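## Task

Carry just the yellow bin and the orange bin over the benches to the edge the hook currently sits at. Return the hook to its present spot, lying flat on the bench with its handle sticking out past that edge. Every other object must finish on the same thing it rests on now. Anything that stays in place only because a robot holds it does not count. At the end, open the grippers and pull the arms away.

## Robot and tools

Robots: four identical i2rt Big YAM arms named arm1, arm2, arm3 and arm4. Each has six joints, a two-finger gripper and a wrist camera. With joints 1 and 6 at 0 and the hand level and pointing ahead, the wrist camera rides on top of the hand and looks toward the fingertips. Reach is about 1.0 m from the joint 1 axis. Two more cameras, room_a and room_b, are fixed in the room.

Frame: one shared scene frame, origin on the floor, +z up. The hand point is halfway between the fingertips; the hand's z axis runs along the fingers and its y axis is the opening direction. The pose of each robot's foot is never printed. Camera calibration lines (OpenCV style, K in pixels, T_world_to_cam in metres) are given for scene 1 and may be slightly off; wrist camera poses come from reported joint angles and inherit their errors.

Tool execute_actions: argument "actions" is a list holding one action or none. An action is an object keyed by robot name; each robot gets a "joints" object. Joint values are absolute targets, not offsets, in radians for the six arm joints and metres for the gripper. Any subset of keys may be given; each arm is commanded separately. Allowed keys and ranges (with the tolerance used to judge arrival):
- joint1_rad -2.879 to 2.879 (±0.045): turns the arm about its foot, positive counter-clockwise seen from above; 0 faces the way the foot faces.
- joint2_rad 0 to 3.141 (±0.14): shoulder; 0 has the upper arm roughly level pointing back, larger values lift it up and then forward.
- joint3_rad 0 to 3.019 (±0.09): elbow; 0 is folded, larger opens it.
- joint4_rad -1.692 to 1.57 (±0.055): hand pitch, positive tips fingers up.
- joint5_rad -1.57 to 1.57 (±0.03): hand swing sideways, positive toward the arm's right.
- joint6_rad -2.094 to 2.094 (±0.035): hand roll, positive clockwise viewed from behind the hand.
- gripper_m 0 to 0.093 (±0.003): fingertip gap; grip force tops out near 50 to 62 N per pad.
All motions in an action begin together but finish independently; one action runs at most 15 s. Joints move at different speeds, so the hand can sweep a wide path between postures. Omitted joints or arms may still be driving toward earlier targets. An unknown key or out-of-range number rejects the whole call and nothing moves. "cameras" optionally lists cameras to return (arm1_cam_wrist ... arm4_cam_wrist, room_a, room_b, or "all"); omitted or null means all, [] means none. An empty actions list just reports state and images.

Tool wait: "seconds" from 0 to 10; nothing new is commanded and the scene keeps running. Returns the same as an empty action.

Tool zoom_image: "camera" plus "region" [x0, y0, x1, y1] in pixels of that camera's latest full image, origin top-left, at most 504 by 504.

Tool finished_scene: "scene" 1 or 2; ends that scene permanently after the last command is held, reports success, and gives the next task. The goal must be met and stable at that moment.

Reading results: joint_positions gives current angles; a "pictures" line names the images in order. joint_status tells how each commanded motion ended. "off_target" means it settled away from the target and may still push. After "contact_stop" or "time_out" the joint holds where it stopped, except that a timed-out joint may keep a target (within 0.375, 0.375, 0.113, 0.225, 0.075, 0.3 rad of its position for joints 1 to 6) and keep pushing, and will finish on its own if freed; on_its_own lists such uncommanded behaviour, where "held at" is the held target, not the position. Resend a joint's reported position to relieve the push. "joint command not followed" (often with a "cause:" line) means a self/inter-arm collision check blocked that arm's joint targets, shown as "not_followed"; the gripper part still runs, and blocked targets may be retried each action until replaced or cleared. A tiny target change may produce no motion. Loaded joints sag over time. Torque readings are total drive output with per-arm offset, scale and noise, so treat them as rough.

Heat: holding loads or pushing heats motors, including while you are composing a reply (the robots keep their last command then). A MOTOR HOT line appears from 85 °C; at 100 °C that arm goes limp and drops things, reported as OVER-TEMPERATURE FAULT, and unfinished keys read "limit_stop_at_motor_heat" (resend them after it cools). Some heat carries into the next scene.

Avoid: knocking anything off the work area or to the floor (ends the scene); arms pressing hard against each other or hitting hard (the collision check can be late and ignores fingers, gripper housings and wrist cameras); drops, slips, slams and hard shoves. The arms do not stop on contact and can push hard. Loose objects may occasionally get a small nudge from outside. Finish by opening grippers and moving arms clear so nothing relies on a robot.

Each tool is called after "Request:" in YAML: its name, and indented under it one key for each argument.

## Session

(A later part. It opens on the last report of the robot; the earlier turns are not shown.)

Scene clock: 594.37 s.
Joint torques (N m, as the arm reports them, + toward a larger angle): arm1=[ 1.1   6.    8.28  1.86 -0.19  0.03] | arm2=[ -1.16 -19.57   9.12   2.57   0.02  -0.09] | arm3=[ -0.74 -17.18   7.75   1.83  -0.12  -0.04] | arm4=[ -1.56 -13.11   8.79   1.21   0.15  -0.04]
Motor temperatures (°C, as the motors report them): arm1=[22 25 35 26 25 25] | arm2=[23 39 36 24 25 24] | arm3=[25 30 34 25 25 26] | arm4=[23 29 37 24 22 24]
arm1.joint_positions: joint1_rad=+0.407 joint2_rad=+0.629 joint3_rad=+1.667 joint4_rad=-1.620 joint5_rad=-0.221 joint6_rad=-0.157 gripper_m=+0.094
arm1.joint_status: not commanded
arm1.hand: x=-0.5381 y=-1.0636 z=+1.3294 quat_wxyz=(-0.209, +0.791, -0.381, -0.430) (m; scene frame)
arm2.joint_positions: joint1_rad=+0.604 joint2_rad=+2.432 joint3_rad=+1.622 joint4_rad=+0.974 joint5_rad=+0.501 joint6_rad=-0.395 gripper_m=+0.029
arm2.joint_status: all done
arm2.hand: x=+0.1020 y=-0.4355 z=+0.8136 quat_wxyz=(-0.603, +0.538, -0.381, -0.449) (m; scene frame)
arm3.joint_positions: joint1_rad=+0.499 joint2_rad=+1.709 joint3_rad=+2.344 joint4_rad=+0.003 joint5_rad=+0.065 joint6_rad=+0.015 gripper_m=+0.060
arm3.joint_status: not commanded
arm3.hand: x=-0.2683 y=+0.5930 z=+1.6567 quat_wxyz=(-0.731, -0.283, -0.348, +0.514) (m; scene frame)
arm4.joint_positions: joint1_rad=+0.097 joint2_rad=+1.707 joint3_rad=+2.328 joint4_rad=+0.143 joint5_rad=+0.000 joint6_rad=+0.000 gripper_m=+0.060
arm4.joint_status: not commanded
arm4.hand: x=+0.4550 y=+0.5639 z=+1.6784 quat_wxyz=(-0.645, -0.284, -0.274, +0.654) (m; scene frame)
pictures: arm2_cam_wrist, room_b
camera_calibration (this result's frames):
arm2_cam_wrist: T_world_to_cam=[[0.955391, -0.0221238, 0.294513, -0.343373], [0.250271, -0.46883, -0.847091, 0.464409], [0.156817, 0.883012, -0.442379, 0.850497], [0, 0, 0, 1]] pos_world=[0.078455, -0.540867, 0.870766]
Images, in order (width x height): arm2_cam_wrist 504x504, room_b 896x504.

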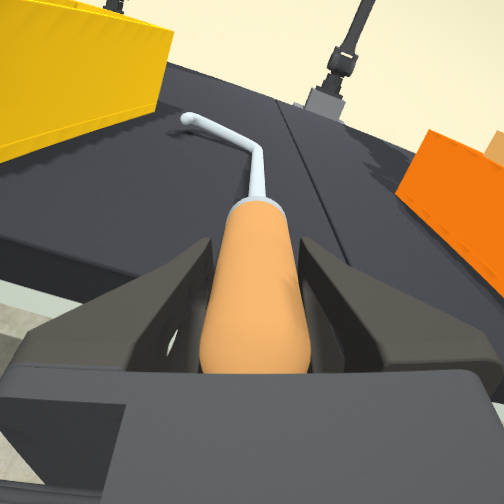

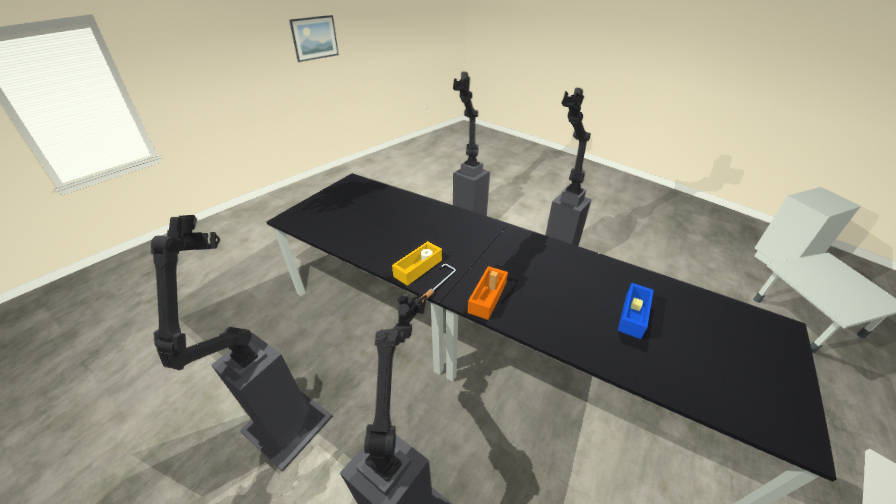

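Request:
execute_actions:
  actions:
    - {"arm2":{"joints":{"gripper_m":0.075,"joint2_rad":2.42}}}
  cameras: ["arm2_cam_wrist"]

Scene clock: 596.90 s.
Joint torques (N m, as the arm reports them, + toward a larger angle): arm1=[ 1.14  6.17  8.36  1.87 -0.19  0.02] | arm2=[ -1.51 -20.93   9.16   2.38  -0.02  -0.09] | arm3=[ -0.74 -17.17   7.77   1.85  -0.12  -0.04] | arm4=[ -1.89 -13.09   8.77   1.23   0.13  -0.03]
Motor temperatures (°C, as the motors report them): arm1=[22 25 35 26 25 25] | arm2=[23 39 36 24 25 24] | arm3=[25 30 34 25 25 26] | arm4=[23 28 37 24 22 24]
arm1.joint_positions: joint1_rad=+0.407 joint2_rad=+0.629 joint3_rad=+1.667 joint4_rad=-1.620 joint5_rad=-0.221 joint6_rad=-0.157 gripper_m=+0.094
arm1.joint_status: not commanded
arm1.hand: x=-0.5381 y=-1.0636 z=+1.3294 quat_wxyz=(-0.209, +0.791, -0.381, -0.430) (m; scene frame)
arm2.joint_positions: joint1_rad=+0.604 joint2_rad=+2.427 joint3_rad=+1.622 joint4_rad=+0.979 joint5_rad=+0.501 joint6_rad=-0.395 gripper_m=+0.075
arm2.joint_status: all done
arm2.hand: x=+0.1017 y=-0.4356 z=+0.8184 quat_wxyz=(-0.604, +0.534, -0.381, -0.452) (m; scene frame)
arm3.joint_positions: joint1_rad=+0.499 joint2_rad=+1.709 joint3_rad=+2.344 joint4_rad=+0.003 joint5_rad=+0.065 joint6_rad=+0.015 gripper_m=+0.060
arm3.joint_status: not commanded
arm3.hand: x=-0.2683 y=+0.5930 z=+1.6567 quat_wxyz=(-0.731, -0.283, -0.348, +0.514) (m; scene frame)
arm4.joint_positions: joint1_rad=+0.097 joint2_rad=+1.707 joint3_rad=+2.328 joint4_rad=+0.143 joint5_rad=+0.000 joint6_rad=+0.000 gripper_m=+0.060
arm4.joint_status: not commanded
arm4.hand: x=+0.4550 y=+0.5639 z=+1.6784 quat_wxyz=(-0.645, -0.284, -0.274, +0.654) (m; scene frame)
pictures: arm2_cam_wrist
camera_calibration (this result's frames):
arm2_cam_wrist: T_world_to_cam=[[0.9567, -0.024285, 0.290061, -0.341954], [0.246604, -0.461772, -0.852029, 0.476039], [0.154633, 0.886666, -0.435788, 0.849161], [0, 0, 0, 1]] pos_world=[0.0784457, -0.541405, 0.874841]
Images, in order (width x height): arm2_cam_wrist 504x504.

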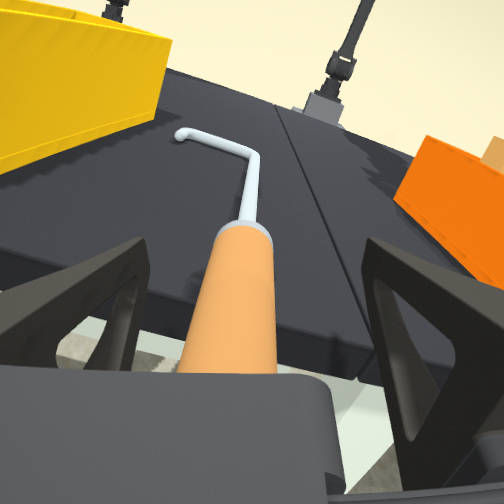

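Request:
execute_actions:
  actions:
    - {"arm2":{"joints":{"gripper_m":0.093,"joint6_rad":-0.1,"joint2_rad":2.05}}}
  cameras: ["room_a","room_b"]

Request:
zoom_image:
  camera: "room_b"
  region: [370, 220, 530, 340]

Scene clock: 602.17 s.
Joint torques (N m, as the arm reports them, + toward a larger angle): arm1=[ 1.09  6.03  8.35  1.86 -0.18  0.04] | arm2=[ -1.66 -18.16  11.24   1.26  -0.11  -0.02] | arm3=[ -0.79 -17.27   7.77   1.83  -0.12  -0.04] | arm4=[ -2.2  -12.81   8.69   1.04   0.22   0.04]
Motor temperatures (°C, as the motors report them): arm1=[22 25 35 26 25 25] | arm2=[23 39 36 24 25 24] | arm3=[25 30 34 25 25 26] | arm4=[23 28 37 24 22 24]
arm1.joint_positions: joint1_rad=+0.407 joint2_rad=+0.629 joint3_rad=+1.667 joint4_rad=-1.620 joint5_rad=-0.221 joint6_rad=-0.157 gripper_m=+0.094
arm1.joint_status: not commanded
arm1.hand: x=-0.5381 y=-1.0636 z=+1.3294 quat_wxyz=(-0.209, +0.791, -0.381, -0.430) (m; scene frame)
arm2.joint_positions: joint1_rad=+0.604 joint2_rad=+2.049 joint3_rad=+1.620 joint4_rad=+0.999 joint5_rad=+0.501 joint6_rad=-0.108 gripper_m=+0.093
arm2.joint_status: all done
arm2.hand: x=+0.1251 y=-0.4707 z=+1.1258 quat_wxyz=(-0.559, +0.321, -0.408, -0.647) (m; scene frame)
arm3.joint_positions: joint1_rad=+0.499 joint2_rad=+1.709 joint3_rad=+2.344 joint4_rad=+0.003 joint5_rad=+0.065 joint6_rad=+0.015 gripper_m=+0.060
arm3.joint_status: not commanded
arm3.hand: x=-0.2683 y=+0.5930 z=+1.6567 quat_wxyz=(-0.731, -0.283, -0.348, +0.514) (m; scene frame)
arm4.joint_positions: joint1_rad=+0.097 joint2_rad=+1.707 joint3_rad=+2.328 joint4_rad=+0.143 joint5_rad=+0.000 joint6_rad=+0.000 gripper_m=+0.060
arm4.joint_status: not commanded
arm4.hand: x=+0.4550 y=+0.5639 z=+1.6784 quat_wxyz=(-0.645, -0.284, -0.274, +0.654) (m; scene frame)
pictures: room_a, room_b
Images, in order (width x height): room_a 896x504, room_b 896x504.

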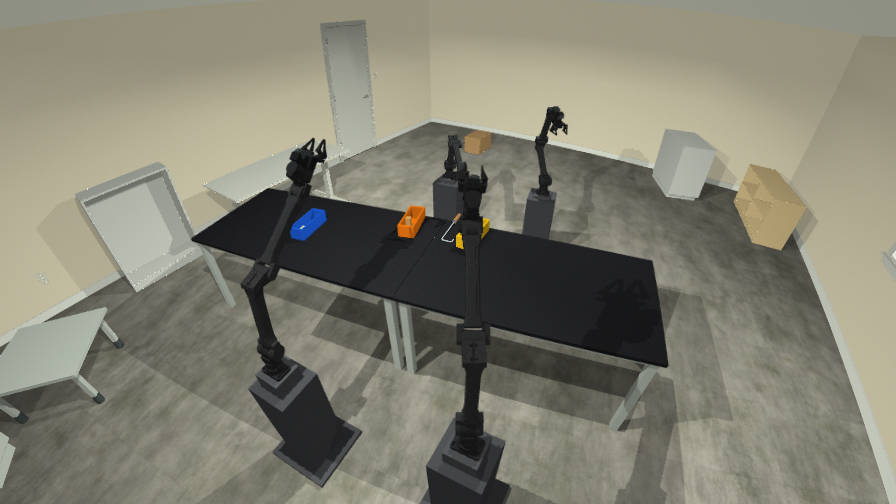

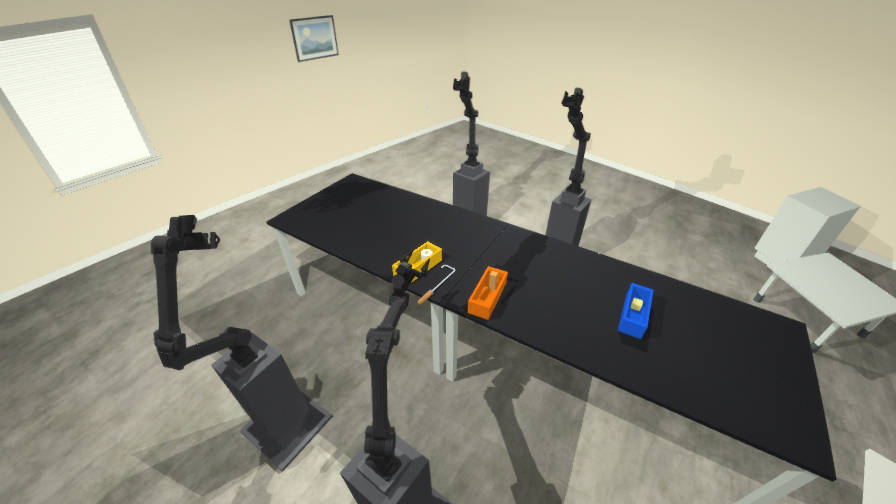

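Region (370, 220, 530, 340) of room_b's 896x504 image, scaled by 3.150, with more detail than that image has; it fills the top 378 rows of this view, and the rest is white.

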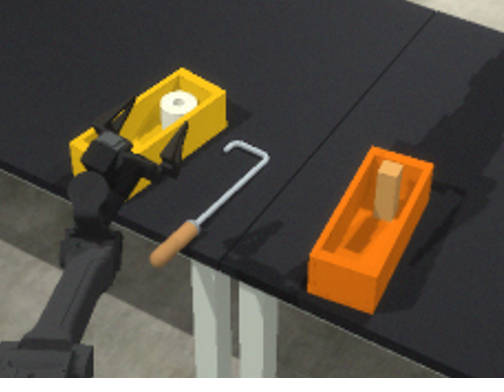

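The hook is lying flat with its handle over the edge, both bins are at the edge, and the arm is clear.

Request:
finished_scene:
  scene: 2

The scene is finished: the task was done.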